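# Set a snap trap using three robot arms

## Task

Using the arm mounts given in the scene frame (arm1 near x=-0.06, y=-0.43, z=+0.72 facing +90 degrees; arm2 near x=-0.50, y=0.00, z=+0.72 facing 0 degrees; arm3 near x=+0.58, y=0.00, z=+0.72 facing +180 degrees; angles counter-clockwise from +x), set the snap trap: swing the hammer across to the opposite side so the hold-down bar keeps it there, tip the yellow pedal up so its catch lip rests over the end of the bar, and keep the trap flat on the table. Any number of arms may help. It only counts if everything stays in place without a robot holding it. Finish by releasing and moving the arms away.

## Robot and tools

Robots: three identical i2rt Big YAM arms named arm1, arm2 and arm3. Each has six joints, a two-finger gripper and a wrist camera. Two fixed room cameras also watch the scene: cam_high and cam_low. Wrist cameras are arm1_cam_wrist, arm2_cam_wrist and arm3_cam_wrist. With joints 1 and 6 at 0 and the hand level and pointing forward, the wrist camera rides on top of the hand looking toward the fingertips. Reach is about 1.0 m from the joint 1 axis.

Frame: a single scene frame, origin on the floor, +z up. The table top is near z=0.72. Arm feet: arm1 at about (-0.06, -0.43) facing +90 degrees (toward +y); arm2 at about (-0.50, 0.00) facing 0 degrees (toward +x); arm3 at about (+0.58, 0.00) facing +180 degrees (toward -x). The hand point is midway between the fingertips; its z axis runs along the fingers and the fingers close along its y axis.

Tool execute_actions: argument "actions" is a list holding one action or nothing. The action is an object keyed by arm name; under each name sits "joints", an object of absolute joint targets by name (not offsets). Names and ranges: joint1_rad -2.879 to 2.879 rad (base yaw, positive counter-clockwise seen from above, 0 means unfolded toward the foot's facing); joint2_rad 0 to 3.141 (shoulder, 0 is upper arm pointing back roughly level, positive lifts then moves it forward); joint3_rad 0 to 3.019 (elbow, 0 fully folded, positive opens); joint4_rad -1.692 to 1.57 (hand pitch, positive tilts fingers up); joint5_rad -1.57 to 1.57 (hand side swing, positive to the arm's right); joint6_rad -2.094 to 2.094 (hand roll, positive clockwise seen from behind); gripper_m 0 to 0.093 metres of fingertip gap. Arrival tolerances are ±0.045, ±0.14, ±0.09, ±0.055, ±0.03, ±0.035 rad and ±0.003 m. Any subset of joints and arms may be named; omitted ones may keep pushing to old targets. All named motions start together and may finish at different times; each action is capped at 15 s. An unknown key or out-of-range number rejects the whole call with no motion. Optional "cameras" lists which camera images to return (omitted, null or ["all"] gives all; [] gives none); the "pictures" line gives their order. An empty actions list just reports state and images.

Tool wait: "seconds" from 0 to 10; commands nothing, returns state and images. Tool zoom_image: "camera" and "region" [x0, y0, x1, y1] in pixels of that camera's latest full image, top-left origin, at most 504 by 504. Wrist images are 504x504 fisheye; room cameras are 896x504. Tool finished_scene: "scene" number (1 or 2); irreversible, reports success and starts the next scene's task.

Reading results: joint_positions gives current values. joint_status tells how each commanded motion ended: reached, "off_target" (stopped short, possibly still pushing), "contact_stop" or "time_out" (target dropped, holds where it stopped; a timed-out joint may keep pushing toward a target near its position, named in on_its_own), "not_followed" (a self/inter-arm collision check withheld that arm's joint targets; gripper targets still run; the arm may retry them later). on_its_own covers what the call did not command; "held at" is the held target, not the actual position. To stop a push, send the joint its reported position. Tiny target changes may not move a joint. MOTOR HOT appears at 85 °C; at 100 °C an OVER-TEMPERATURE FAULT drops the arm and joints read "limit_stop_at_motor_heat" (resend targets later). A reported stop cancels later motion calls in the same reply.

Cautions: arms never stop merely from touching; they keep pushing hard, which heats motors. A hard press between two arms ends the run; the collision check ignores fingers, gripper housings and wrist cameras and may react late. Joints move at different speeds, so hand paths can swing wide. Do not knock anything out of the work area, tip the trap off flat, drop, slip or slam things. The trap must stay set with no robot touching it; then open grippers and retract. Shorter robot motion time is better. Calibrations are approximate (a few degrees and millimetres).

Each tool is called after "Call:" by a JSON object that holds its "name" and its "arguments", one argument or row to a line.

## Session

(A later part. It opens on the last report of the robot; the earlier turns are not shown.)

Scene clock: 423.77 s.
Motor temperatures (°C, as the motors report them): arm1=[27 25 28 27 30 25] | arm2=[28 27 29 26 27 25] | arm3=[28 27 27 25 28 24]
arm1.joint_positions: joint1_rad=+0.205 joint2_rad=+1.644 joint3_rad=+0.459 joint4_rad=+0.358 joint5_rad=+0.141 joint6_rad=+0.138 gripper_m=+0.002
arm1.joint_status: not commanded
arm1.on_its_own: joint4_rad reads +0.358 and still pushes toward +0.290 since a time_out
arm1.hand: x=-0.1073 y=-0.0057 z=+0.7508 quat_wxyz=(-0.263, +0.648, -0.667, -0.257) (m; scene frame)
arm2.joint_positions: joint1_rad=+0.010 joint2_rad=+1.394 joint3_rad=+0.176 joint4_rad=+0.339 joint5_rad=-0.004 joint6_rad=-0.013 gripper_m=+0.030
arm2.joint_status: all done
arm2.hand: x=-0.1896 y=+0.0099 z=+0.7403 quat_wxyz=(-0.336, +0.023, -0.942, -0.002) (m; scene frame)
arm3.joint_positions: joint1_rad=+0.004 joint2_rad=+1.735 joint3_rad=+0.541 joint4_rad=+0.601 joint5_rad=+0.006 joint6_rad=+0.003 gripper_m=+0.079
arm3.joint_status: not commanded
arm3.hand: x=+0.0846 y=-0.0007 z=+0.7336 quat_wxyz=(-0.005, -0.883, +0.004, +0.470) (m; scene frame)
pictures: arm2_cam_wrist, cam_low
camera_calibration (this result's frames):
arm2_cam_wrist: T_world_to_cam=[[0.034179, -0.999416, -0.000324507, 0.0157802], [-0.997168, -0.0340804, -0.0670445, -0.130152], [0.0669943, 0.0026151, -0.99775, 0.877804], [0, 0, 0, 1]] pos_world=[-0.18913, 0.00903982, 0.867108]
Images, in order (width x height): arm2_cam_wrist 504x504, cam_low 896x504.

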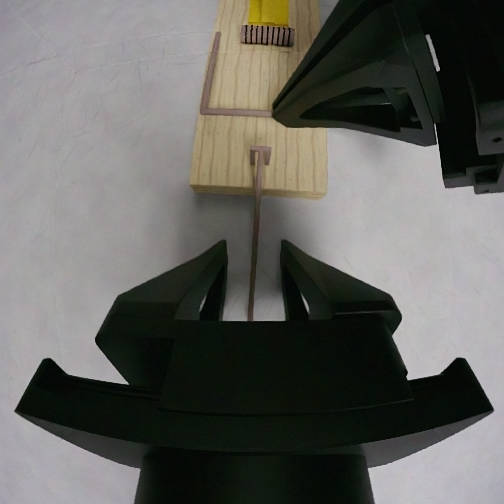

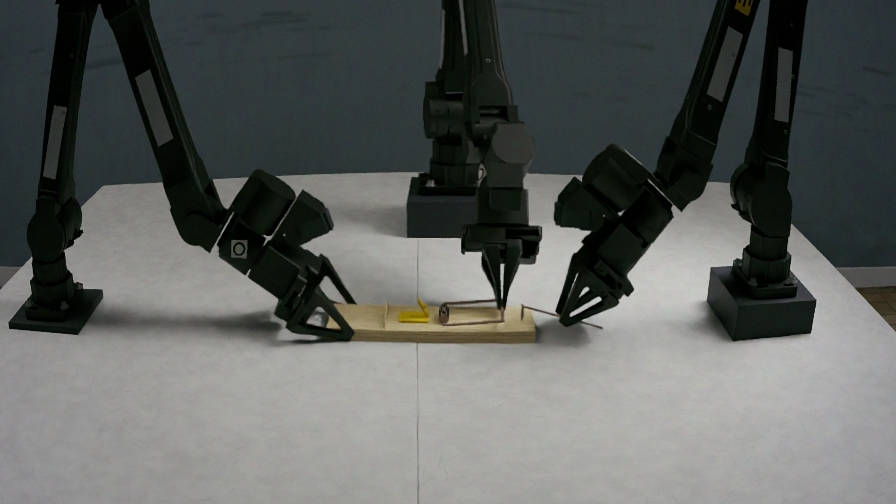

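Call:
{"name": "execute_actions", "arguments": {
  "actions": [
    {"arm2":{"joints":{"gripper_m":0.0}}}
  ],
  "cameras": []
}}

Call:
{"name": "execute_actions", "arguments": {
  "actions": [
    {"arm2":{"joints":{"joint2_rad":1.27,"joint3_rad":0.16,"joint4_rad":0.25}}}
  ],
  "cameras": []
}}

Call:
{"name": "execute_actions", "arguments": {
  "actions": [
    {"arm2":{"joints":{"joint2_rad":1.16,"joint4_rad":0.19}}}
  ],
  "cameras": ["cam_low","arm2_cam_wrist"]
}}

Scene clock: 458.50 s.
Motor temperatures (°C, as the motors report them): arm1=[27 25 28 27 30 25] | arm2=[28 27 30 26 27 25] | arm3=[28 27 27 25 28 24]
arm1.joint_positions: joint1_rad=+0.205 joint2_rad=+1.644 joint3_rad=+0.459 joint4_rad=+0.358 joint5_rad=+0.141 joint6_rad=+0.138 gripper_m=+0.002
arm1.joint_status: not commanded
arm1.on_its_own: joint4_rad reads +0.358 and still pushes toward +0.290 since a time_out
arm1.hand: x=-0.1073 y=-0.0057 z=+0.7508 quat_wxyz=(-0.263, +0.648, -0.667, -0.257) (m; scene frame)
arm2.joint_positions: joint1_rad=+0.010 joint2_rad=+1.394 joint3_rad=+0.176 joint4_rad=+0.339 joint5_rad=-0.001 joint6_rad=-0.006 gripper_m=+0.002
arm2.joint_status: all done
arm2.hand: x=-0.1896 y=+0.0095 z=+0.7403 quat_wxyz=(-0.336, +0.019, -0.942, -0.002) (m; scene frame)
arm3.joint_positions: joint1_rad=+0.004 joint2_rad=+1.735 joint3_rad=+0.541 joint4_rad=+0.601 joint5_rad=+0.006 joint6_rad=+0.003 gripper_m=+0.079
arm3.joint_status: not commanded
arm3.hand: x=+0.0846 y=-0.0007 z=+0.7336 quat_wxyz=(-0.005, -0.883, +0.004, +0.470) (m; scene frame)
pictures: none
No camera images: the call's "cameras" was empty. Leave "cameras" out to get every camera's image.

Scene clock: 459.27 s.
Motor temperatures (°C, as the motors report them): arm1=[27 25 28 27 30 25] | arm2=[28 27 30 26 27 25] | arm3=[28 27 27 25 28 24]
arm1.joint_positions: joint1_rad=+0.205 joint2_rad=+1.644 joint3_rad=+0.459 joint4_rad=+0.358 joint5_rad=+0.141 joint6_rad=+0.138 gripper_m=+0.002
arm1.joint_status: not commanded
arm1.on_its_own: joint4_rad reads +0.358 and still pushes toward +0.290 since a time_out
arm1.hand: x=-0.1073 y=-0.0057 z=+0.7508 quat_wxyz=(-0.263, +0.648, -0.667, -0.257) (m; scene frame)
arm2.joint_positions: joint1_rad=+0.010 joint2_rad=+1.280 joint3_rad=+0.166 joint4_rad=+0.259 joint5_rad=-0.001 joint6_rad=-0.003 gripper_m=+0.001
arm2.joint_status: all done
arm2.hand: x=-0.1919 y=+0.0095 z=+0.7576 quat_wxyz=(-0.348, +0.018, -0.937, -0.002) (m; scene frame)
arm3.joint_positions: joint1_rad=+0.004 joint2_rad=+1.735 joint3_rad=+0.541 joint4_rad=+0.601 joint5_rad=+0.006 joint6_rad=+0.003 gripper_m=+0.079
arm3.joint_status: not commanded
arm3.hand: x=+0.0846 y=-0.0007 z=+0.7336 quat_wxyz=(-0.005, -0.883, +0.004, +0.470) (m; scene frame)
pictures: none
No camera images: the call's "cameras" was empty. Leave "cameras" out to get every camera's image.

Scene clock: 460.03 s.
Motor temperatures (°C, as the motors report them): arm1=[27 25 28 27 30 25] | arm2=[28 27 30 26 27 25] | arm3=[28 27 27 25 28 24]
arm1.joint_positions: joint1_rad=+0.205 joint2_rad=+1.644 joint3_rad=+0.459 joint4_rad=+0.358 joint5_rad=+0.141 joint6_rad=+0.138 gripper_m=+0.002
arm1.joint_status: not commanded
arm1.on_its_own: joint4_rad reads +0.358 and still pushes toward +0.290 since a time_out
arm1.hand: x=-0.1073 y=-0.0057 z=+0.7508 quat_wxyz=(-0.263, +0.648, -0.667, -0.257) (m; scene frame)
arm2.joint_positions: joint1_rad=+0.010 joint2_rad=+1.165 joint3_rad=+0.165 joint4_rad=+0.201 joint5_rad=-0.001 joint6_rad=-0.003 gripper_m=+0.001
arm2.joint_status: all done
arm2.hand: x=-0.1873 y=+0.0098 z=+0.7805 quat_wxyz=(-0.373, +0.018, -0.928, -0.003) (m; scene frame)
arm3.joint_positions: joint1_rad=+0.004 joint2_rad=+1.735 joint3_rad=+0.541 joint4_rad=+0.601 joint5_rad=+0.006 joint6_rad=+0.003 gripper_m=+0.079
arm3.joint_status: not commanded
arm3.hand: x=+0.0846 y=-0.0007 z=+0.7336 quat_wxyz=(-0.005, -0.883, +0.004, +0.470) (m; scene frame)
pictures: arm2_cam_wrist, cam_low
camera_calibration (this result's frames):
arm2_cam_wrist: T_world_to_cam=[[0.0260126, -0.999647, -0.00534902, 0.0180666], [-0.988867, -0.0249471, -0.146696, -0.061559], [0.146511, 0.00910541, -0.989167, 0.9259], [0, 0, 0, 1]] pos_world=[-0.196998, 0.00809379, 0.906936]
Images, in order (width x height): arm2_cam_wrist 504x504, cam_low 896x504.

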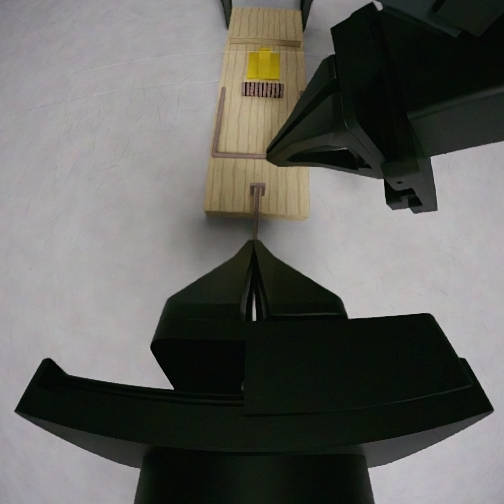

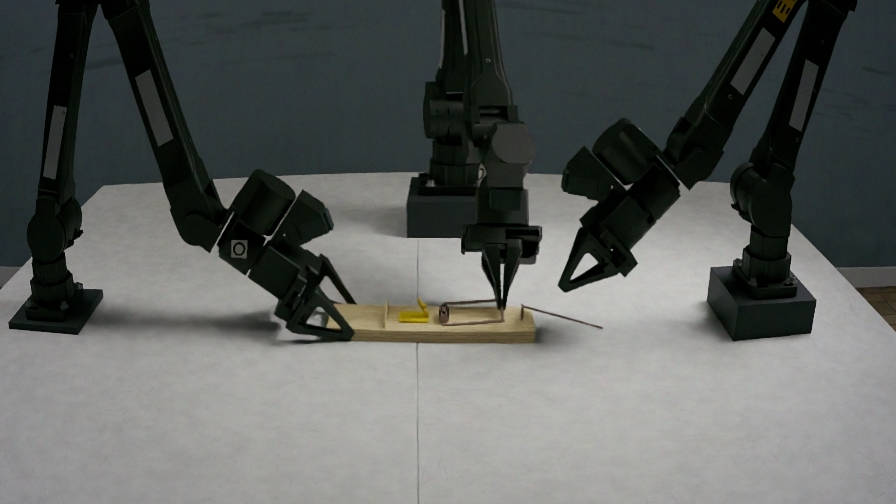

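Call:
{"name": "execute_actions", "arguments": {
  "actions": [
    {"arm2":{"joints":{"gripper_m":0.02,"joint2_rad":1.30,"joint3_rad":0.185,"joint4_rad":0.375}}}
  ],
  "cameras": []
}}

Call:
{"name": "execute_actions", "arguments": {
  "actions": [
    {"arm2":{"joints":{"joint2_rad":1.445}}}
  ],
  "cameras": []
}}

Call:
{"name": "execute_actions", "arguments": {
  "actions": [
    {"arm2":{"joints":{"gripper_m":0.0}}}
  ],
  "cameras": []
}}

Call:
{"name": "execute_actions", "arguments": {
  "actions": [
    {"arm2":{"joints":{"joint2_rad":1.30,"joint3_rad":0.16,"joint4_rad":0.27}}}
  ],
  "cameras": ["cam_low"]
}}

Scene clock: 473.90 s.
Motor temperatures (°C, as the motors report them): arm1=[27 25 28 27 30 25] | arm2=[28 27 30 26 27 25] | arm3=[28 27 27 25 28 24]
arm1.joint_positions: joint1_rad=+0.205 joint2_rad=+1.644 joint3_rad=+0.459 joint4_rad=+0.358 joint5_rad=+0.141 joint6_rad=+0.138 gripper_m=+0.002
arm1.joint_status: not commanded
arm1.on_its_own: joint4_rad reads +0.358 and still pushes toward +0.290 since a time_out
arm1.hand: x=-0.1073 y=-0.0057 z=+0.7508 quat_wxyz=(-0.263, +0.648, -0.667, -0.257) (m; scene frame)
arm2.joint_positions: joint1_rad=+0.010 joint2_rad=+1.294 joint3_rad=+0.165 joint4_rad=+0.359 joint5_rad=-0.001 joint6_rad=-0.003 gripper_m=+0.020
arm2.joint_status: all done
arm2.hand: x=-0.1764 y=+0.0101 z=+0.7699 quat_wxyz=(-0.387, +0.018, -0.922, -0.003) (m; scene frame)
arm3.joint_positions: joint1_rad=+0.004 joint2_rad=+1.735 joint3_rad=+0.541 joint4_rad=+0.601 joint5_rad=+0.006 joint6_rad=+0.003 gripper_m=+0.079
arm3.joint_status: not commanded
arm3.hand: x=+0.0846 y=-0.0007 z=+0.7336 quat_wxyz=(-0.005, -0.883, +0.004, +0.470) (m; scene frame)
pictures: none
No camera images: the call's "cameras" was empty. Leave "cameras" out to get every camera's image.

Scene clock: 474.70 s.
Motor temperatures (°C, as the motors report them): arm1=[27 25 28 27 30 25] | arm2=[28 27 30 26 27 25] | arm3=[28 27 27 25 28 24]
arm1.joint_positions: joint1_rad=+0.205 joint2_rad=+1.644 joint3_rad=+0.459 joint4_rad=+0.358 joint5_rad=+0.141 joint6_rad=+0.138 gripper_m=+0.002
arm1.joint_status: not commanded
arm1.on_its_own: joint4_rad reads +0.358 and still pushes toward +0.290 since a time_out
arm1.hand: x=-0.1073 y=-0.0057 z=+0.7508 quat_wxyz=(-0.263, +0.648, -0.667, -0.257) (m; scene frame)
arm2.joint_positions: joint1_rad=+0.010 joint2_rad=+1.435 joint3_rad=+0.167 joint4_rad=+0.367 joint5_rad=-0.001 joint6_rad=-0.003 gripper_m=+0.020
arm2.joint_status: all done
arm2.hand: x=-0.1958 y=+0.0092 z=+0.7307 quat_wxyz=(-0.326, +0.018, -0.945, -0.002) (m; scene frame)
arm3.joint_positions: joint1_rad=+0.004 joint2_rad=+1.735 joint3_rad=+0.541 joint4_rad=+0.601 joint5_rad=+0.006 joint6_rad=+0.003 gripper_m=+0.079
arm3.joint_status: not commanded
arm3.hand: x=+0.0846 y=-0.0007 z=+0.7336 quat_wxyz=(-0.005, -0.883, +0.004, +0.470) (m; scene frame)
pictures: none
No camera images: the call's "cameras" was empty. Leave "cameras" out to get every camera's image.

Scene clock: 475.30 s.
Motor temperatures (°C, as the motors report them): arm1=[27 25 28 27 30 25] | arm2=[28 27 30 26 27 25] | arm3=[28 27 27 25 28 24]
arm1.joint_positions: joint1_rad=+0.205 joint2_rad=+1.644 joint3_rad=+0.459 joint4_rad=+0.358 joint5_rad=+0.141 joint6_rad=+0.139 gripper_m=+0.002
arm1.joint_status: not commanded
arm1.on_its_own: joint4_rad reads +0.358 and still pushes toward +0.290 since a time_out
arm1.hand: x=-0.1073 y=-0.0057 z=+0.7508 quat_wxyz=(-0.263, +0.647, -0.667, -0.257) (m; scene frame)
arm2.joint_positions: joint1_rad=+0.011 joint2_rad=+1.435 joint3_rad=+0.167 joint4_rad=+0.367 joint5_rad=-0.001 joint6_rad=+0.008 gripper_m=+0.002
arm2.joint_status: all done
arm2.hand: x=-0.1958 y=+0.0094 z=+0.7307 quat_wxyz=(-0.326, +0.013, -0.945, -0.004) (m; scene frame)
arm3.joint_positions: joint1_rad=+0.004 joint2_rad=+1.735 joint3_rad=+0.541 joint4_rad=+0.601 joint5_rad=+0.006 joint6_rad=+0.003 gripper_m=+0.079
arm3.joint_status: not commanded
arm3.hand: x=+0.0846 y=-0.0007 z=+0.7336 quat_wxyz=(-0.005, -0.883, +0.004, +0.470) (m; scene frame)
pictures: none
No camera images: the call's "cameras" was empty. Leave "cameras" out to get every camera's image.

Scene clock: 476.10 s.
Motor temperatures (°C, as the motors report them): arm1=[27 25 28 27 30 25] | arm2=[28 27 30 26 27 25] | arm3=[28 27 27 25 28 24]
arm1.joint_positions: joint1_rad=+0.205 joint2_rad=+1.644 joint3_rad=+0.459 joint4_rad=+0.358 joint5_rad=+0.141 joint6_rad=+0.139 gripper_m=+0.002
arm1.joint_status: not commanded
arm1.on_its_own: joint4_rad reads +0.358 and still pushes toward +0.290 since a time_out
arm1.hand: x=-0.1073 y=-0.0057 z=+0.7508 quat_wxyz=(-0.263, +0.647, -0.667, -0.257) (m; scene frame)
arm2.joint_positions: joint1_rad=+0.011 joint2_rad=+1.318 joint3_rad=+0.161 joint4_rad=+0.272 joint5_rad=+0.000 joint6_rad=+0.011 gripper_m=+0.002
arm2.joint_status: all done
arm2.hand: x=-0.1982 y=+0.0092 z=+0.7471 quat_wxyz=(-0.333, +0.011, -0.943, -0.004) (m; scene frame)
arm3.joint_positions: joint1_rad=+0.004 joint2_rad=+1.735 joint3_rad=+0.541 joint4_rad=+0.601 joint5_rad=+0.006 joint6_rad=+0.002 gripper_m=+0.079
arm3.joint_status: not commanded
arm3.hand: x=+0.0846 y=-0.0007 z=+0.7336 quat_wxyz=(-0.006, -0.883, +0.004, +0.470) (m; scene frame)
pictures: cam_low
Images, in order (width x height): cam_low 896x504.

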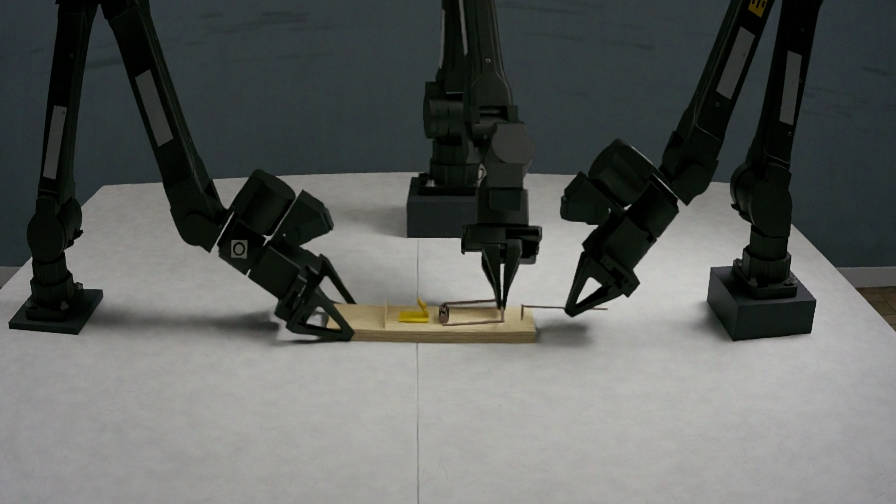

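Call:
{"name": "execute_actions", "arguments": {
  "actions": [
    {"arm2":{"joints":{"joint2_rad":1.145,"joint4_rad":0.19}}}
  ],
  "cameras": ["cam_low"]
}}

Call:
{"name": "execute_actions", "arguments": {
  "actions": [
    {"arm2":{"joints":{"joint2_rad":1.14,"joint3_rad":0.205,"joint4_rad":0.265}}}
  ],
  "cameras": ["cam_low","cam_high"]
}}

Scene clock: 486.80 s.
Motor temperatures (°C, as the motors report them): arm1=[27 25 28 27 30 25] | arm2=[28 27 30 26 27 25] | arm3=[28 27 27 25 28 24]
arm1.joint_positions: joint1_rad=+0.205 joint2_rad=+1.644 joint3_rad=+0.459 joint4_rad=+0.358 joint5_rad=+0.141 joint6_rad=+0.139 gripper_m=+0.002
arm1.joint_status: not commanded
arm1.on_its_own: joint4_rad reads +0.358 and still pushes toward +0.290 since a time_out
arm1.hand: x=-0.1073 y=-0.0057 z=+0.7508 quat_wxyz=(-0.263, +0.647, -0.667, -0.257) (m; scene frame)
arm2.joint_positions: joint1_rad=+0.011 joint2_rad=+1.165 joint3_rad=+0.157 joint4_rad=+0.189 joint5_rad=+0.005 joint6_rad=+0.012 gripper_m=+0.002
arm2.joint_status: all done
arm2.hand: x=-0.1939 y=+0.0087 z=+0.7752 quat_wxyz=(-0.363, +0.010, -0.932, -0.003) (m; scene frame)
arm3.joint_positions: joint1_rad=+0.004 joint2_rad=+1.735 joint3_rad=+0.541 joint4_rad=+0.601 joint5_rad=+0.006 joint6_rad=+0.001 gripper_m=+0.079
arm3.joint_status: not commanded
arm3.hand: x=+0.0846 y=-0.0008 z=+0.7336 quat_wxyz=(-0.006, -0.883, +0.004, +0.470) (m; scene frame)
pictures: cam_low
Images, in order (width x height): cam_low 896x504.

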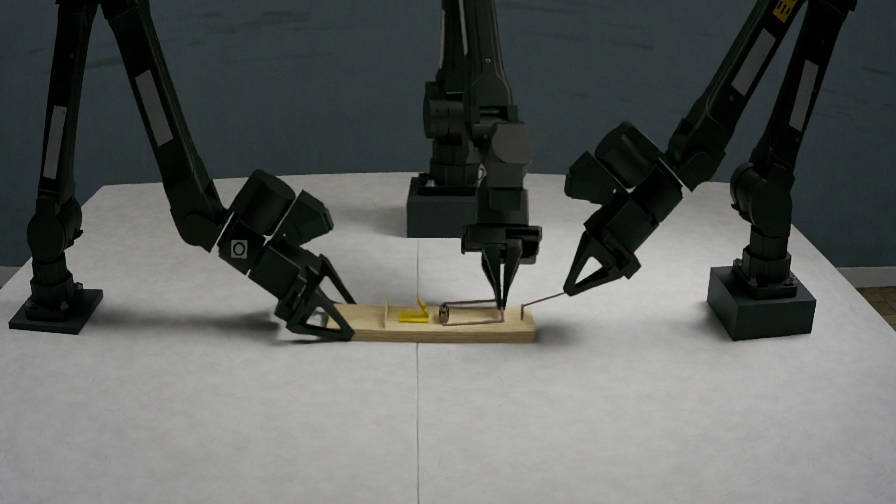

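Scene clock: 488.57 s.
Motor temperatures (°C, as the motors report them): arm1=[27 25 28 27 30 25] | arm2=[28 27 30 26 27 25] | arm3=[28 27 27 25 28 24]
arm1.joint_positions: joint1_rad=+0.205 joint2_rad=+1.644 joint3_rad=+0.459 joint4_rad=+0.358 joint5_rad=+0.141 joint6_rad=+0.139 gripper_m=+0.002
arm1.joint_status: not commanded
arm1.on_its_own: joint4_rad reads +0.358 and still pushes toward +0.290 since a time_out
arm1.hand: x=-0.1073 y=-0.0057 z=+0.7508 quat_wxyz=(-0.263, +0.647, -0.667, -0.257) (m; scene frame)
arm2.joint_positions: joint1_rad=+0.011 joint2_rad=+1.165 joint3_rad=+0.157 joint4_rad=+0.200 joint5_rad=+0.006 joint6_rad=+0.012 gripper_m=+0.002
arm2.joint_status: joint4_rad time_out (moved +0.011 of +0.076); the others done
arm2.on_its_own: joint4_rad reads +0.200 and still pushes toward +0.265 since a time_out
arm2.hand: x=-0.1919 y=+0.0087 z=+0.7771 quat_wxyz=(-0.369, +0.010, -0.930, -0.002) (m; scene frame)
arm3.joint_positions: joint1_rad=+0.004 joint2_rad=+1.735 joint3_rad=+0.541 joint4_rad=+0.601 joint5_rad=+0.005 joint6_rad=+0.001 gripper_m=+0.079
arm3.joint_status: not commanded
arm3.hand: x=+0.0850 y=-0.0009 z=+0.7334 quat_wxyz=(-0.006, -0.883, +0.003, +0.470) (m; scene frame)
pictures: cam_high, cam_low
Images, in order (width x height): cam_high 896x504, cam_low 896x504.

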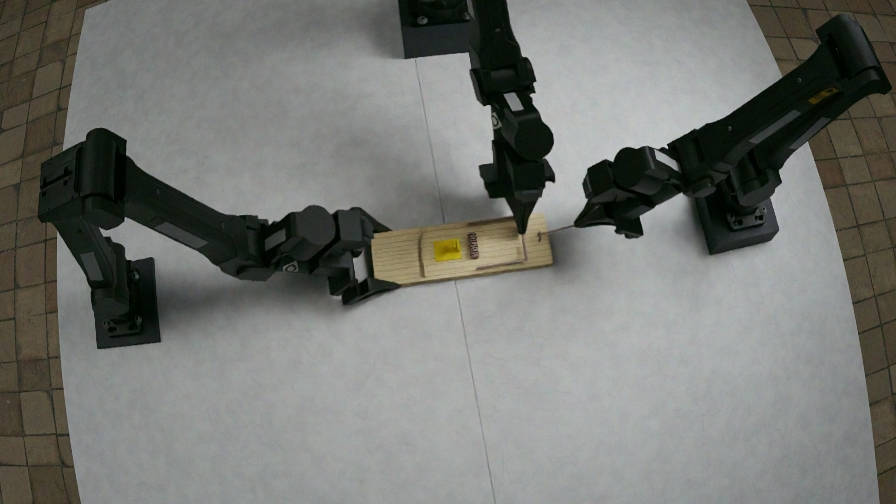

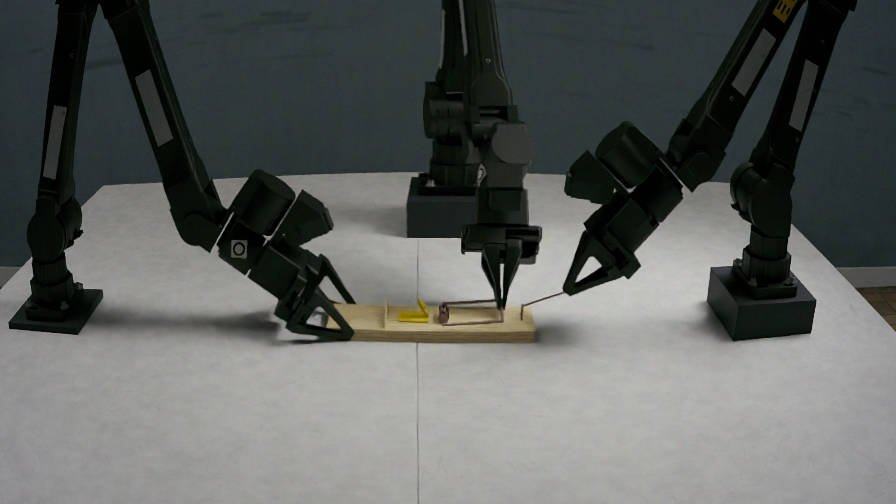

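Call:
{"name": "execute_actions", "arguments": {
  "actions": [
    {"arm2":{"joints":{"gripper_m":0.0018,"joint2_rad":1.08,"joint3_rad":0.185,"joint4_rad":0.22}}}
  ],
  "cameras": ["cam_low"]
}}

Scene clock: 498.63 s.
Motor temperatures (°C, as the motors report them): arm1=[27 25 28 27 29 25] | arm2=[28 27 31 26 27 25] | arm3=[28 27 27 25 28 24]
arm1.joint_positions: joint1_rad=+0.205 joint2_rad=+1.644 joint3_rad=+0.459 joint4_rad=+0.358 joint5_rad=+0.141 joint6_rad=+0.139 gripper_m=+0.002
arm1.joint_status: not commanded
arm1.on_its_own: joint4_rad reads +0.358 and still pushes toward +0.290 since a time_out
arm1.hand: x=-0.1073 y=-0.0057 z=+0.7508 quat_wxyz=(-0.263, +0.647, -0.667, -0.257) (m; scene frame)
arm2.joint_positions: joint1_rad=+0.011 joint2_rad=+1.101 joint3_rad=+0.158 joint4_rad=+0.200 joint5_rad=+0.007 joint6_rad=+0.012 gripper_m=+0.002
arm2.joint_status: all done
arm2.hand: x=-0.1837 y=+0.0089 z=+0.7961 quat_wxyz=(-0.399, +0.010, -0.917, -0.003) (m; scene frame)
arm3.joint_positions: joint1_rad=+0.004 joint2_rad=+1.735 joint3_rad=+0.541 joint4_rad=+0.601 joint5_rad=+0.005 joint6_rad=+0.001 gripper_m=+0.079
arm3.joint_status: not commanded
arm3.hand: x=+0.0850 y=-0.0009 z=+0.7334 quat_wxyz=(-0.006, -0.883, +0.003, +0.470) (m; scene frame)
pictures: cam_low
Images, in order (width x height): cam_low 896x504.

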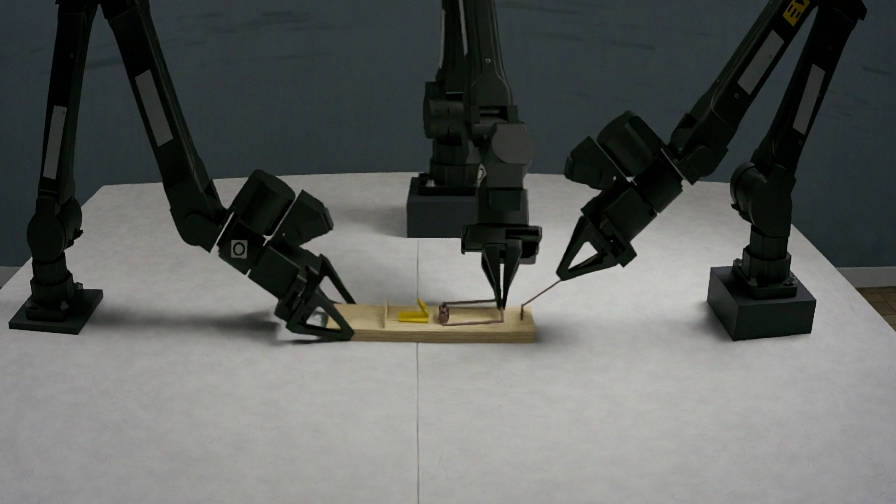

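Call:
{"name": "execute_actions", "arguments": {
  "actions": [
    {"arm2":{"joints":{"joint3_rad":0.235}}}
  ],
  "cameras": ["cam_low"]
}}

Call:
{"name": "execute_actions", "arguments": {
  "actions": [
    {"arm2":{"joints":{"joint2_rad":1.19,"joint3_rad":0.245,"joint4_rad":0.36}}}
  ],
  "cameras": ["cam_low","cam_high"]
}}

Scene clock: 512.70 s.
Motor temperatures (°C, as the motors report them): arm1=[27 25 28 27 29 25] | arm2=[28 27 32 26 27 25] | arm3=[28 27 27 25 28 24]
arm1.joint_positions: joint1_rad=+0.205 joint2_rad=+1.644 joint3_rad=+0.459 joint4_rad=+0.358 joint5_rad=+0.141 joint6_rad=+0.139 gripper_m=+0.002
arm1.joint_status: not commanded
arm1.on_its_own: joint4_rad reads +0.358 and still pushes toward +0.290 since a time_out
arm1.hand: x=-0.1073 y=-0.0057 z=+0.7508 quat_wxyz=(-0.263, +0.647, -0.667, -0.257) (m; scene frame)
arm2.joint_positions: joint1_rad=+0.011 joint2_rad=+1.091 joint3_rad=+0.188 joint4_rad=+0.200 joint5_rad=+0.007 joint6_rad=+0.007 gripper_m=+0.002
arm2.joint_status: all done
arm2.hand: x=-0.1686 y=+0.0095 z=+0.8115 quat_wxyz=(-0.417, +0.012, -0.909, -0.002) (m; scene frame)
arm3.joint_positions: joint1_rad=+0.004 joint2_rad=+1.735 joint3_rad=+0.541 joint4_rad=+0.601 joint5_rad=+0.005 joint6_rad=+0.001 gripper_m=+0.079
arm3.joint_status: not commanded
arm3.hand: x=+0.0850 y=-0.0009 z=+0.7334 quat_wxyz=(-0.006, -0.883, +0.003, +0.470) (m; scene frame)
pictures: cam_low
Images, in order (width x height): cam_low 896x504.

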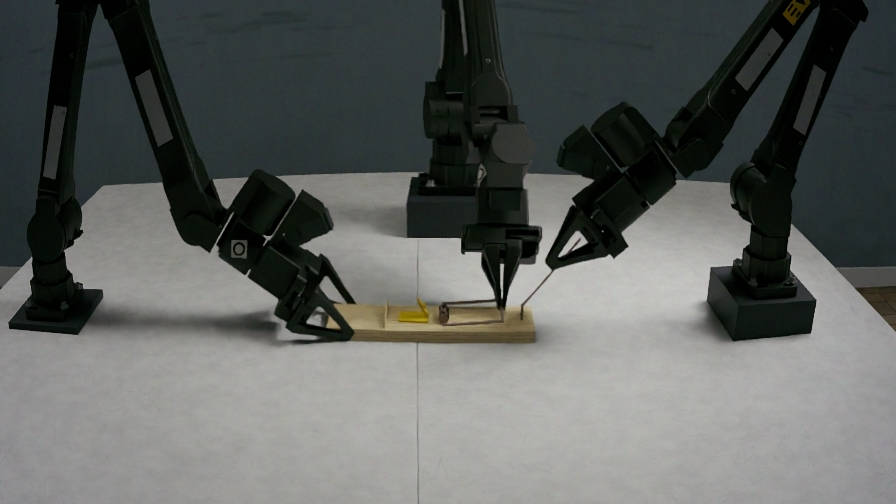

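Scene clock: 513.47 s.
Motor temperatures (°C, as the motors report them): arm1=[27 25 28 27 29 25] | arm2=[28 27 32 26 27 25] | arm3=[28 27 27 25 28 24]
arm1.joint_positions: joint1_rad=+0.205 joint2_rad=+1.644 joint3_rad=+0.459 joint4_rad=+0.358 joint5_rad=+0.141 joint6_rad=+0.139 gripper_m=+0.002
arm1.joint_status: not commanded
arm1.on_its_own: joint4_rad reads +0.358 and still pushes toward +0.290 since a time_out
arm1.hand: x=-0.1073 y=-0.0057 z=+0.7508 quat_wxyz=(-0.263, +0.647, -0.667, -0.257) (m; scene frame)
arm2.joint_positions: joint1_rad=+0.010 joint2_rad=+1.175 joint3_rad=+0.220 joint4_rad=+0.344 joint5_rad=+0.011 joint6_rad=+0.006 gripper_m=+0.002
arm2.joint_status: all done
arm2.hand: x=-0.1391 y=+0.0095 z=+0.8260 quat_wxyz=(-0.459, +0.010, -0.888, -0.001) (m; scene frame)
arm3.joint_positions: joint1_rad=+0.004 joint2_rad=+1.735 joint3_rad=+0.541 joint4_rad=+0.601 joint5_rad=+0.005 joint6_rad=+0.001 gripper_m=+0.079
arm3.joint_status: not commanded
arm3.hand: x=+0.0850 y=-0.0009 z=+0.7334 quat_wxyz=(-0.006, -0.883, +0.003, +0.470) (m; scene frame)
pictures: cam_high, cam_low
Images, in order (width x height): cam_high 896x504, cam_low 896x504.

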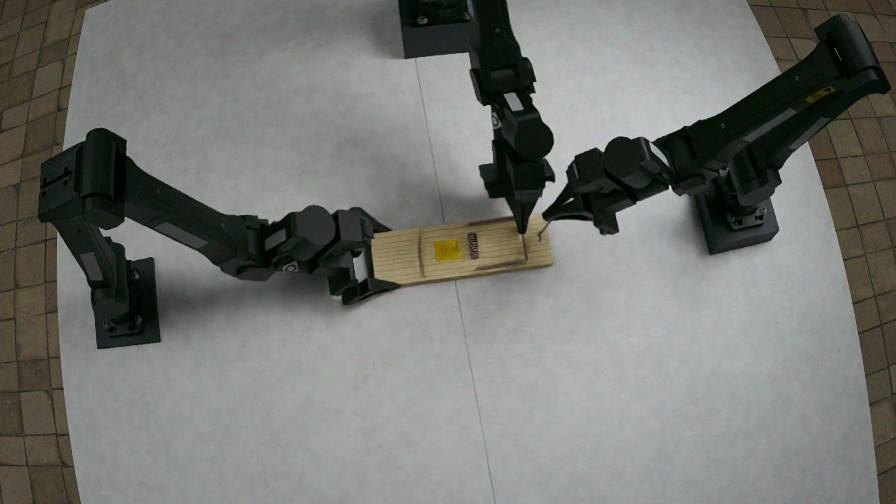

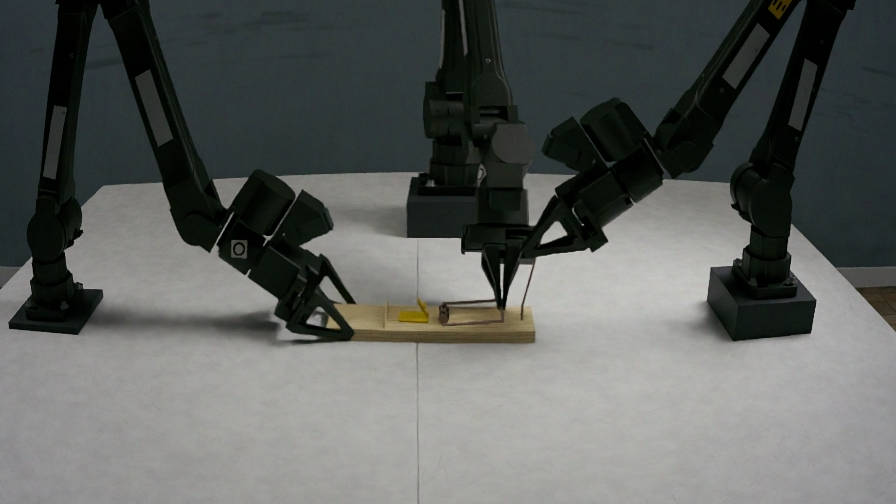

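Call:
{"name": "execute_actions", "arguments": {
  "actions": [
    {"arm2":{"joints":{"joint1_rad":0.03,"joint2_rad":1.29,"joint3_rad":0.27,"joint4_rad":0.47}}}
  ],
  "cameras": ["cam_low","arm3_cam_wrist","arm2_cam_wrist"]
}}

Scene clock: 524.33 s.
Motor temperatures (°C, as the motors report them): arm1=[27 25 28 27 29 25] | arm2=[28 27 32 26 27 25] | arm3=[28 27 27 25 28 24]
arm1.joint_positions: joint1_rad=+0.205 joint2_rad=+1.644 joint3_rad=+0.459 joint4_rad=+0.358 joint5_rad=+0.141 joint6_rad=+0.139 gripper_m=+0.002
arm1.joint_status: not commanded
arm1.on_its_own: joint4_rad reads +0.358 and still pushes toward +0.290 since a time_out
arm1.hand: x=-0.1073 y=-0.0057 z=+0.7508 quat_wxyz=(-0.263, +0.647, -0.667, -0.257) (m; scene frame)
arm2.joint_positions: joint1_rad=+0.010 joint2_rad=+1.270 joint3_rad=+0.250 joint4_rad=+0.458 joint5_rad=+0.016 joint6_rad=+0.005 gripper_m=+0.002
arm2.joint_status: all done
arm2.hand: x=-0.1174 y=+0.0095 z=+0.8280 quat_wxyz=(-0.480, +0.010, -0.877, +0.001) (m; scene frame)
arm3.joint_positions: joint1_rad=+0.004 joint2_rad=+1.735 joint3_rad=+0.541 joint4_rad=+0.601 joint5_rad=+0.005 joint6_rad=+0.001 gripper_m=+0.079
arm3.joint_status: not commanded
arm3.hand: x=+0.0850 y=-0.0009 z=+0.7334 quat_wxyz=(-0.006, -0.883, +0.003, +0.470) (m; scene frame)
pictures: arm2_cam_wrist, arm3_cam_wrist, cam_low
camera_calibration (this result's frames):
arm2_cam_wrist: T_world_to_cam=[[0.0100743, -0.99994, -0.00424426, 0.0133391], [-0.927158, -0.00775106, -0.374591, 0.210365], [0.374536, 0.00770884, -0.927181, 0.93804], [0, 0, 0, 1]] pos_world=[-0.156422, 0.00773768, 0.948589]
arm3_cam_wrist: T_world_to_cam=[[0.00843703, 0.999955, -0.00437558, 0.002451], [0.938947, -0.00942725, -0.343933, 0.181372], [-0.343959, -0.00120667, -0.938984, 0.841242], [0, 0, 0, 1]] pos_world=[0.119033, 0.00027405, 0.852304]
Images, in order (width x height): arm2_cam_wrist 504x504, arm3_cam_wrist 504x504, cam_low 896x504.

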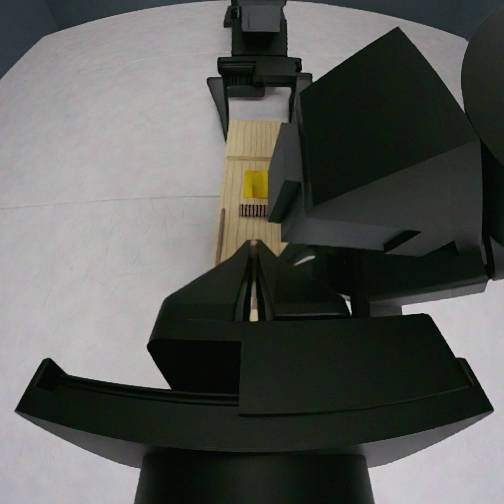

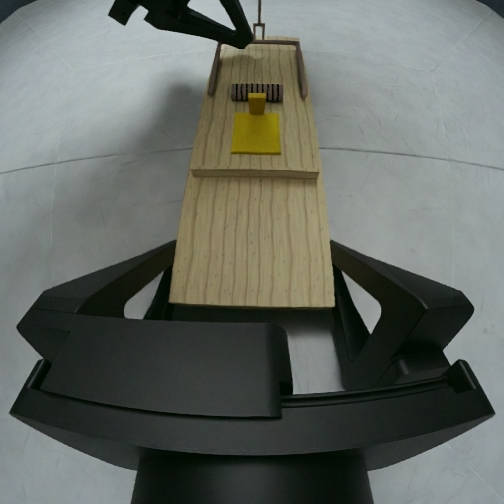

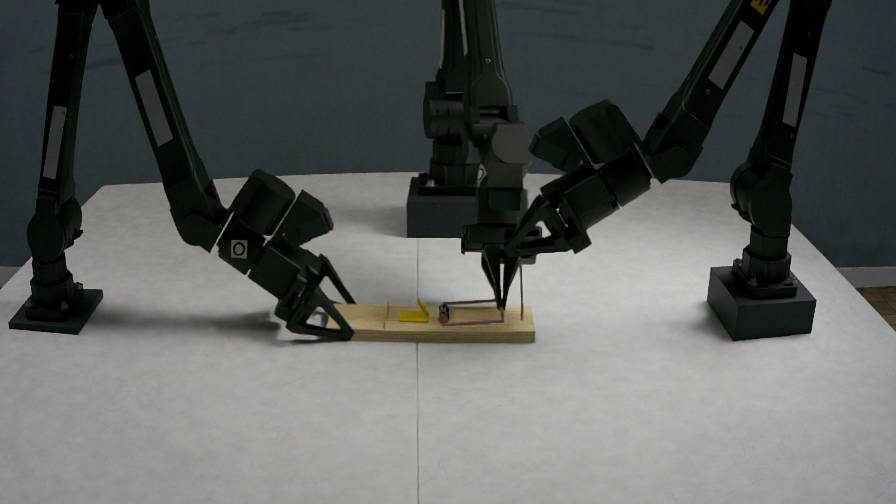

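Call:
{"name": "execute_actions", "arguments": {
  "actions": [
    {"arm2":{"joints":{"joint1_rad":0.012,"gripper_m":0.007}}}
  ],
  "cameras": []
}}

Call:
{"name": "execute_actions", "arguments": {
  "actions": [
    {"arm2":{"joints":{"joint3_rad":0.18,"joint2_rad":1.22}}}
  ],
  "cameras": ["cam_low","arm2_cam_wrist"]
}}

Scene clock: 532.63 s.
Motor temperatures (°C, as the motors report them): arm1=[27 25 28 27 29 25] | arm2=[28 27 32 26 27 25] | arm3=[28 27 27 25 28 24]
arm1.joint_positions: joint1_rad=+0.205 joint2_rad=+1.644 joint3_rad=+0.459 joint4_rad=+0.358 joint5_rad=+0.141 joint6_rad=+0.139 gripper_m=+0.002
arm1.joint_status: not commanded
arm1.on_its_own: joint4_rad reads +0.358 and still pushes toward +0.290 since a time_out
arm1.hand: x=-0.1073 y=-0.0057 z=+0.7508 quat_wxyz=(-0.263, +0.647, -0.667, -0.257) (m; scene frame)
arm2.joint_positions: joint1_rad=+0.010 joint2_rad=+1.270 joint3_rad=+0.250 joint4_rad=+0.458 joint5_rad=+0.011 joint6_rad=+0.005 gripper_m=+0.007
arm2.joint_status: all done
arm2.hand: x=-0.1174 y=+0.0103 z=+0.8280 quat_wxyz=(-0.480, +0.011, -0.877, -0.001) (m; scene frame)
arm3.joint_positions: joint1_rad=+0.004 joint2_rad=+1.735 joint3_rad=+0.541 joint4_rad=+0.601 joint5_rad=+0.005 joint6_rad=+0.001 gripper_m=+0.079
arm3.joint_status: not commanded
arm3.hand: x=+0.0850 y=-0.0009 z=+0.7334 quat_wxyz=(-0.006, -0.883, +0.003, +0.470) (m; scene frame)
pictures: none
No camera images: the call's "cameras" was empty. Leave "cameras" out to get every camera's image.

Scene clock: 533.37 s.
Motor temperatures (°C, as the motors report them): arm1=[27 25 28 27 29 25] | arm2=[28 27 32 26 27 25] | arm3=[28 27 27 25 28 24]
arm1.joint_positions: joint1_rad=+0.205 joint2_rad=+1.644 joint3_rad=+0.459 joint4_rad=+0.358 joint5_rad=+0.141 joint6_rad=+0.139 gripper_m=+0.002
arm1.joint_status: not commanded
arm1.on_its_own: joint4_rad reads +0.358 and still pushes toward +0.290 since a time_out
arm1.hand: x=-0.1073 y=-0.0057 z=+0.7508 quat_wxyz=(-0.263, +0.647, -0.667, -0.257) (m; scene frame)
arm2.joint_positions: joint1_rad=+0.010 joint2_rad=+1.222 joint3_rad=+0.178 joint4_rad=+0.460 joint5_rad=+0.005 joint6_rad=+0.005 gripper_m=+0.007
arm2.joint_status: all done
arm2.hand: x=-0.1464 y=+0.0104 z=+0.8164 quat_wxyz=(-0.471, +0.012, -0.882, -0.004) (m; scene frame)
arm3.joint_positions: joint1_rad=+0.004 joint2_rad=+1.735 joint3_rad=+0.541 joint4_rad=+0.601 joint5_rad=+0.005 joint6_rad=+0.001 gripper_m=+0.079
arm3.joint_status: not commanded
arm3.hand: x=+0.0850 y=-0.0009 z=+0.7334 quat_wxyz=(-0.006, -0.883, +0.003, +0.470) (m; scene frame)
pictures: arm2_cam_wrist, cam_low
camera_calibration (this result's frames):
arm2_cam_wrist: T_world_to_cam=[[0.0190253, -0.99977, -0.00993222, 0.0204259], [-0.934936, -0.0142694, -0.35453, 0.161692], [0.354306, 0.016031, -0.934992, 0.941501], [0, 0, 0, 1]] pos_world=[-0.182797, 0.00763518, 0.937824]
Images, in order (width x height): arm2_cam_wrist 504x504, cam_low 896x504.

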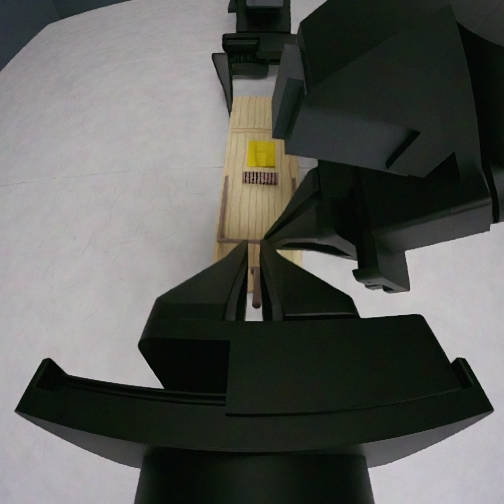

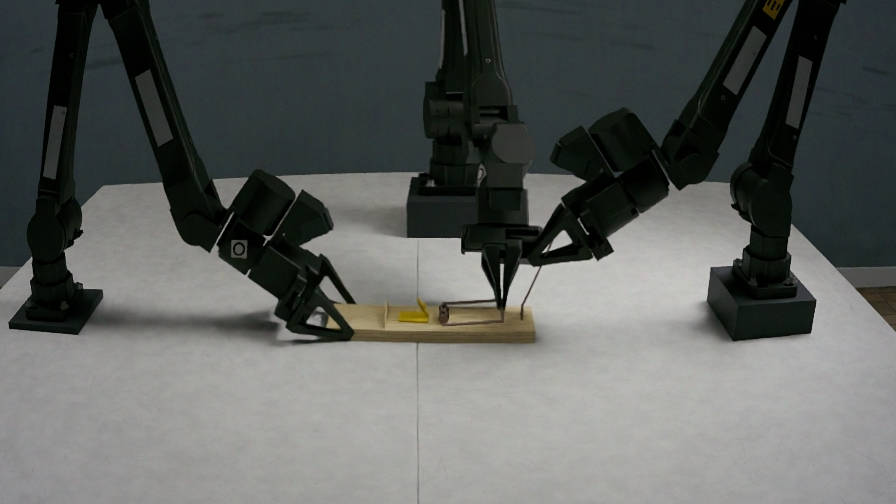

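Call:
{"name": "execute_actions", "arguments": {
  "actions": [
    {"arm2":{"joints":{"joint2_rad":1.30}}}
  ],
  "cameras": ["cam_low","arm2_cam_wrist"]
}}

Call:
{"name": "zoom_image", "arguments": {
  "camera": "cam_low",
  "region": [450, 180, 650, 350]
}}

Scene clock: 543.23 s.
Motor temperatures (°C, as the motors report them): arm1=[27 25 27 27 29 25] | arm2=[28 27 31 26 27 25] | arm3=[28 27 27 25 28 24]
arm1.joint_positions: joint1_rad=+0.205 joint2_rad=+1.644 joint3_rad=+0.459 joint4_rad=+0.358 joint5_rad=+0.141 joint6_rad=+0.139 gripper_m=+0.002
arm1.joint_status: not commanded
arm1.on_its_own: joint4_rad reads +0.358 and still pushes toward +0.290 since a time_out
arm1.hand: x=-0.1073 y=-0.0057 z=+0.7508 quat_wxyz=(-0.263, +0.647, -0.667, -0.257) (m; scene frame)
arm2.joint_positions: joint1_rad=+0.010 joint2_rad=+1.292 joint3_rad=+0.178 joint4_rad=+0.460 joint5_rad=+0.004 joint6_rad=+0.005 gripper_m=+0.007
arm2.joint_status: all done
arm2.hand: x=-0.1535 y=+0.0101 z=+0.7935 quat_wxyz=(-0.440, +0.013, -0.898, -0.003) (m; scene frame)
arm3.joint_positions: joint1_rad=+0.004 joint2_rad=+1.735 joint3_rad=+0.541 joint4_rad=+0.601 joint5_rad=+0.005 joint6_rad=+0.001 gripper_m=+0.079
arm3.joint_status: not commanded
arm3.hand: x=+0.0850 y=-0.0009 z=+0.7334 quat_wxyz=(-0.006, -0.883, +0.003, +0.470) (m; scene frame)
pictures: arm2_cam_wrist, cam_low
camera_calibration (this result's frames):
arm2_cam_wrist: T_world_to_cam=[[0.0184856, -0.999784, -0.00944854, 0.0196117], [-0.95738, -0.0149756, -0.288443, 0.090998], [0.28824, 0.0143779, -0.95745, 0.930342], [0, 0, 0, 1]] pos_world=[-0.181405, 0.00759389, 0.91719]
Images, in order (width x height): arm2_cam_wrist 504x504, cam_low 896x504.

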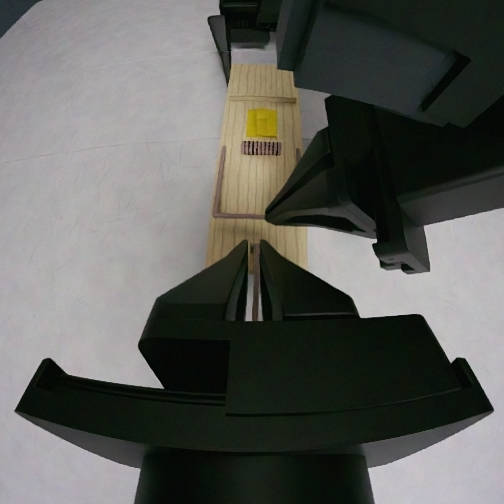

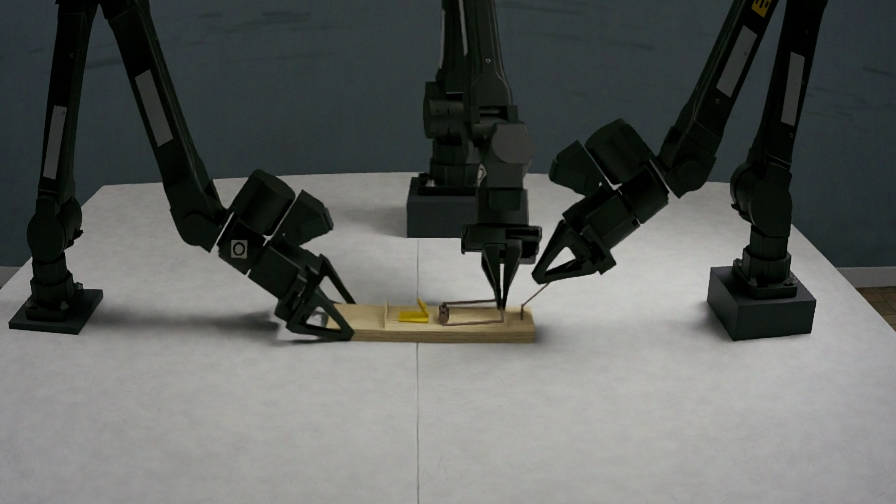

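Region (450, 180, 650, 350) of cam_low's 896x504 image, scaled by 2.520, with more detail than that image has; it fills the top 428 rows of this view, and the rest is white.

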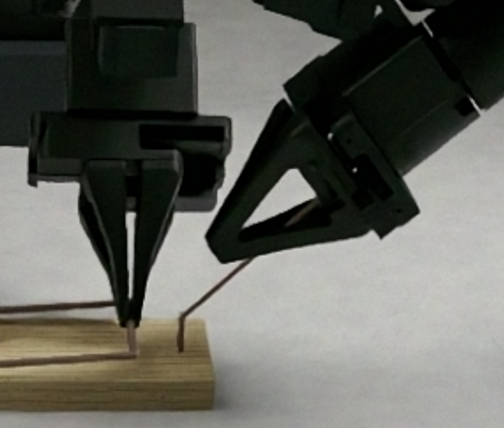

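Call:
{"name": "execute_actions", "arguments": {
  "actions": [
    {"arm2":{"joints":{"joint1_rad":-0.006,"gripper_m":0.016}}}
  ],
  "cameras": ["cam_low","arm2_cam_wrist"]
}}

Scene clock: 560.47 s.
Motor temperatures (°C, as the motors report them): arm1=[27 25 27 27 29 25] | arm2=[28 27 31 26 27 25] | arm3=[28 27 27 25 28 24]
arm1.joint_positions: joint1_rad=+0.205 joint2_rad=+1.644 joint3_rad=+0.459 joint4_rad=+0.358 joint5_rad=+0.141 joint6_rad=+0.139 gripper_m=+0.002
arm1.joint_status: not commanded
arm1.on_its_own: joint4_rad reads +0.358 and still pushes toward +0.290 since a time_out
arm1.hand: x=-0.1073 y=-0.0057 z=+0.7508 quat_wxyz=(-0.263, +0.647, -0.667, -0.257) (m; scene frame)
arm2.joint_positions: joint1_rad=+0.008 joint2_rad=+1.292 joint3_rad=+0.178 joint4_rad=+0.460 joint5_rad=+0.001 joint6_rad=+0.005 gripper_m=+0.016
arm2.joint_status: all done
arm2.hand: x=-0.1535 y=+0.0096 z=+0.7935 quat_wxyz=(-0.440, +0.012, -0.898, -0.004) (m; scene frame)
arm3.joint_positions: joint1_rad=+0.004 joint2_rad=+1.735 joint3_rad=+0.541 joint4_rad=+0.601 joint5_rad=+0.005 joint6_rad=+0.001 gripper_m=+0.079
arm3.joint_status: not commanded
arm3.hand: x=+0.0850 y=-0.0009 z=+0.7334 quat_wxyz=(-0.006, -0.883, +0.003, +0.470) (m; scene frame)
pictures: arm2_cam_wrist, cam_low
camera_calibration (this result's frames):
arm2_cam_wrist: T_world_to_cam=[[0.0179235, -0.999778, -0.0110685, 0.0203447], [-0.957401, -0.0139706, -0.288423, 0.0909748], [0.288204, 0.0157666, -0.957439, 0.93032], [0, 0, 0, 1]] pos_world=[-0.181387, 0.00694325, 0.917189]
Images, in order (width x height): arm2_cam_wrist 504x504, cam_low 896x504.

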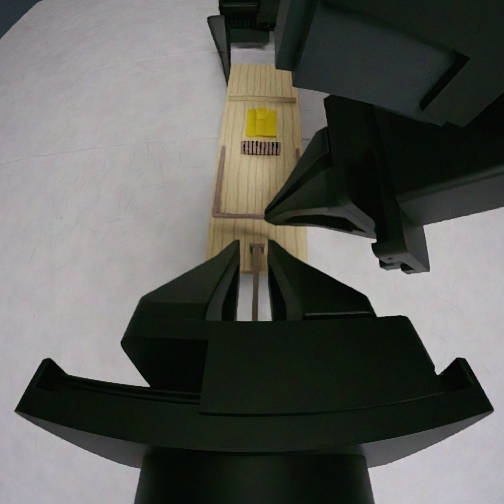

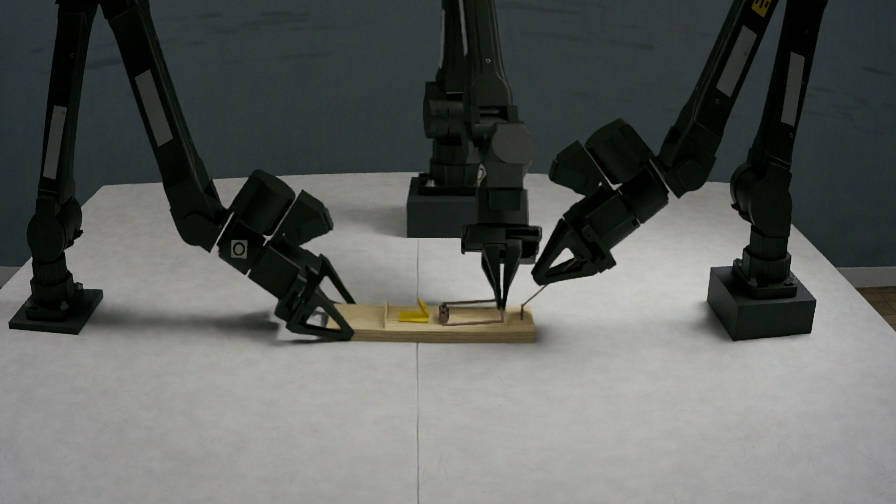

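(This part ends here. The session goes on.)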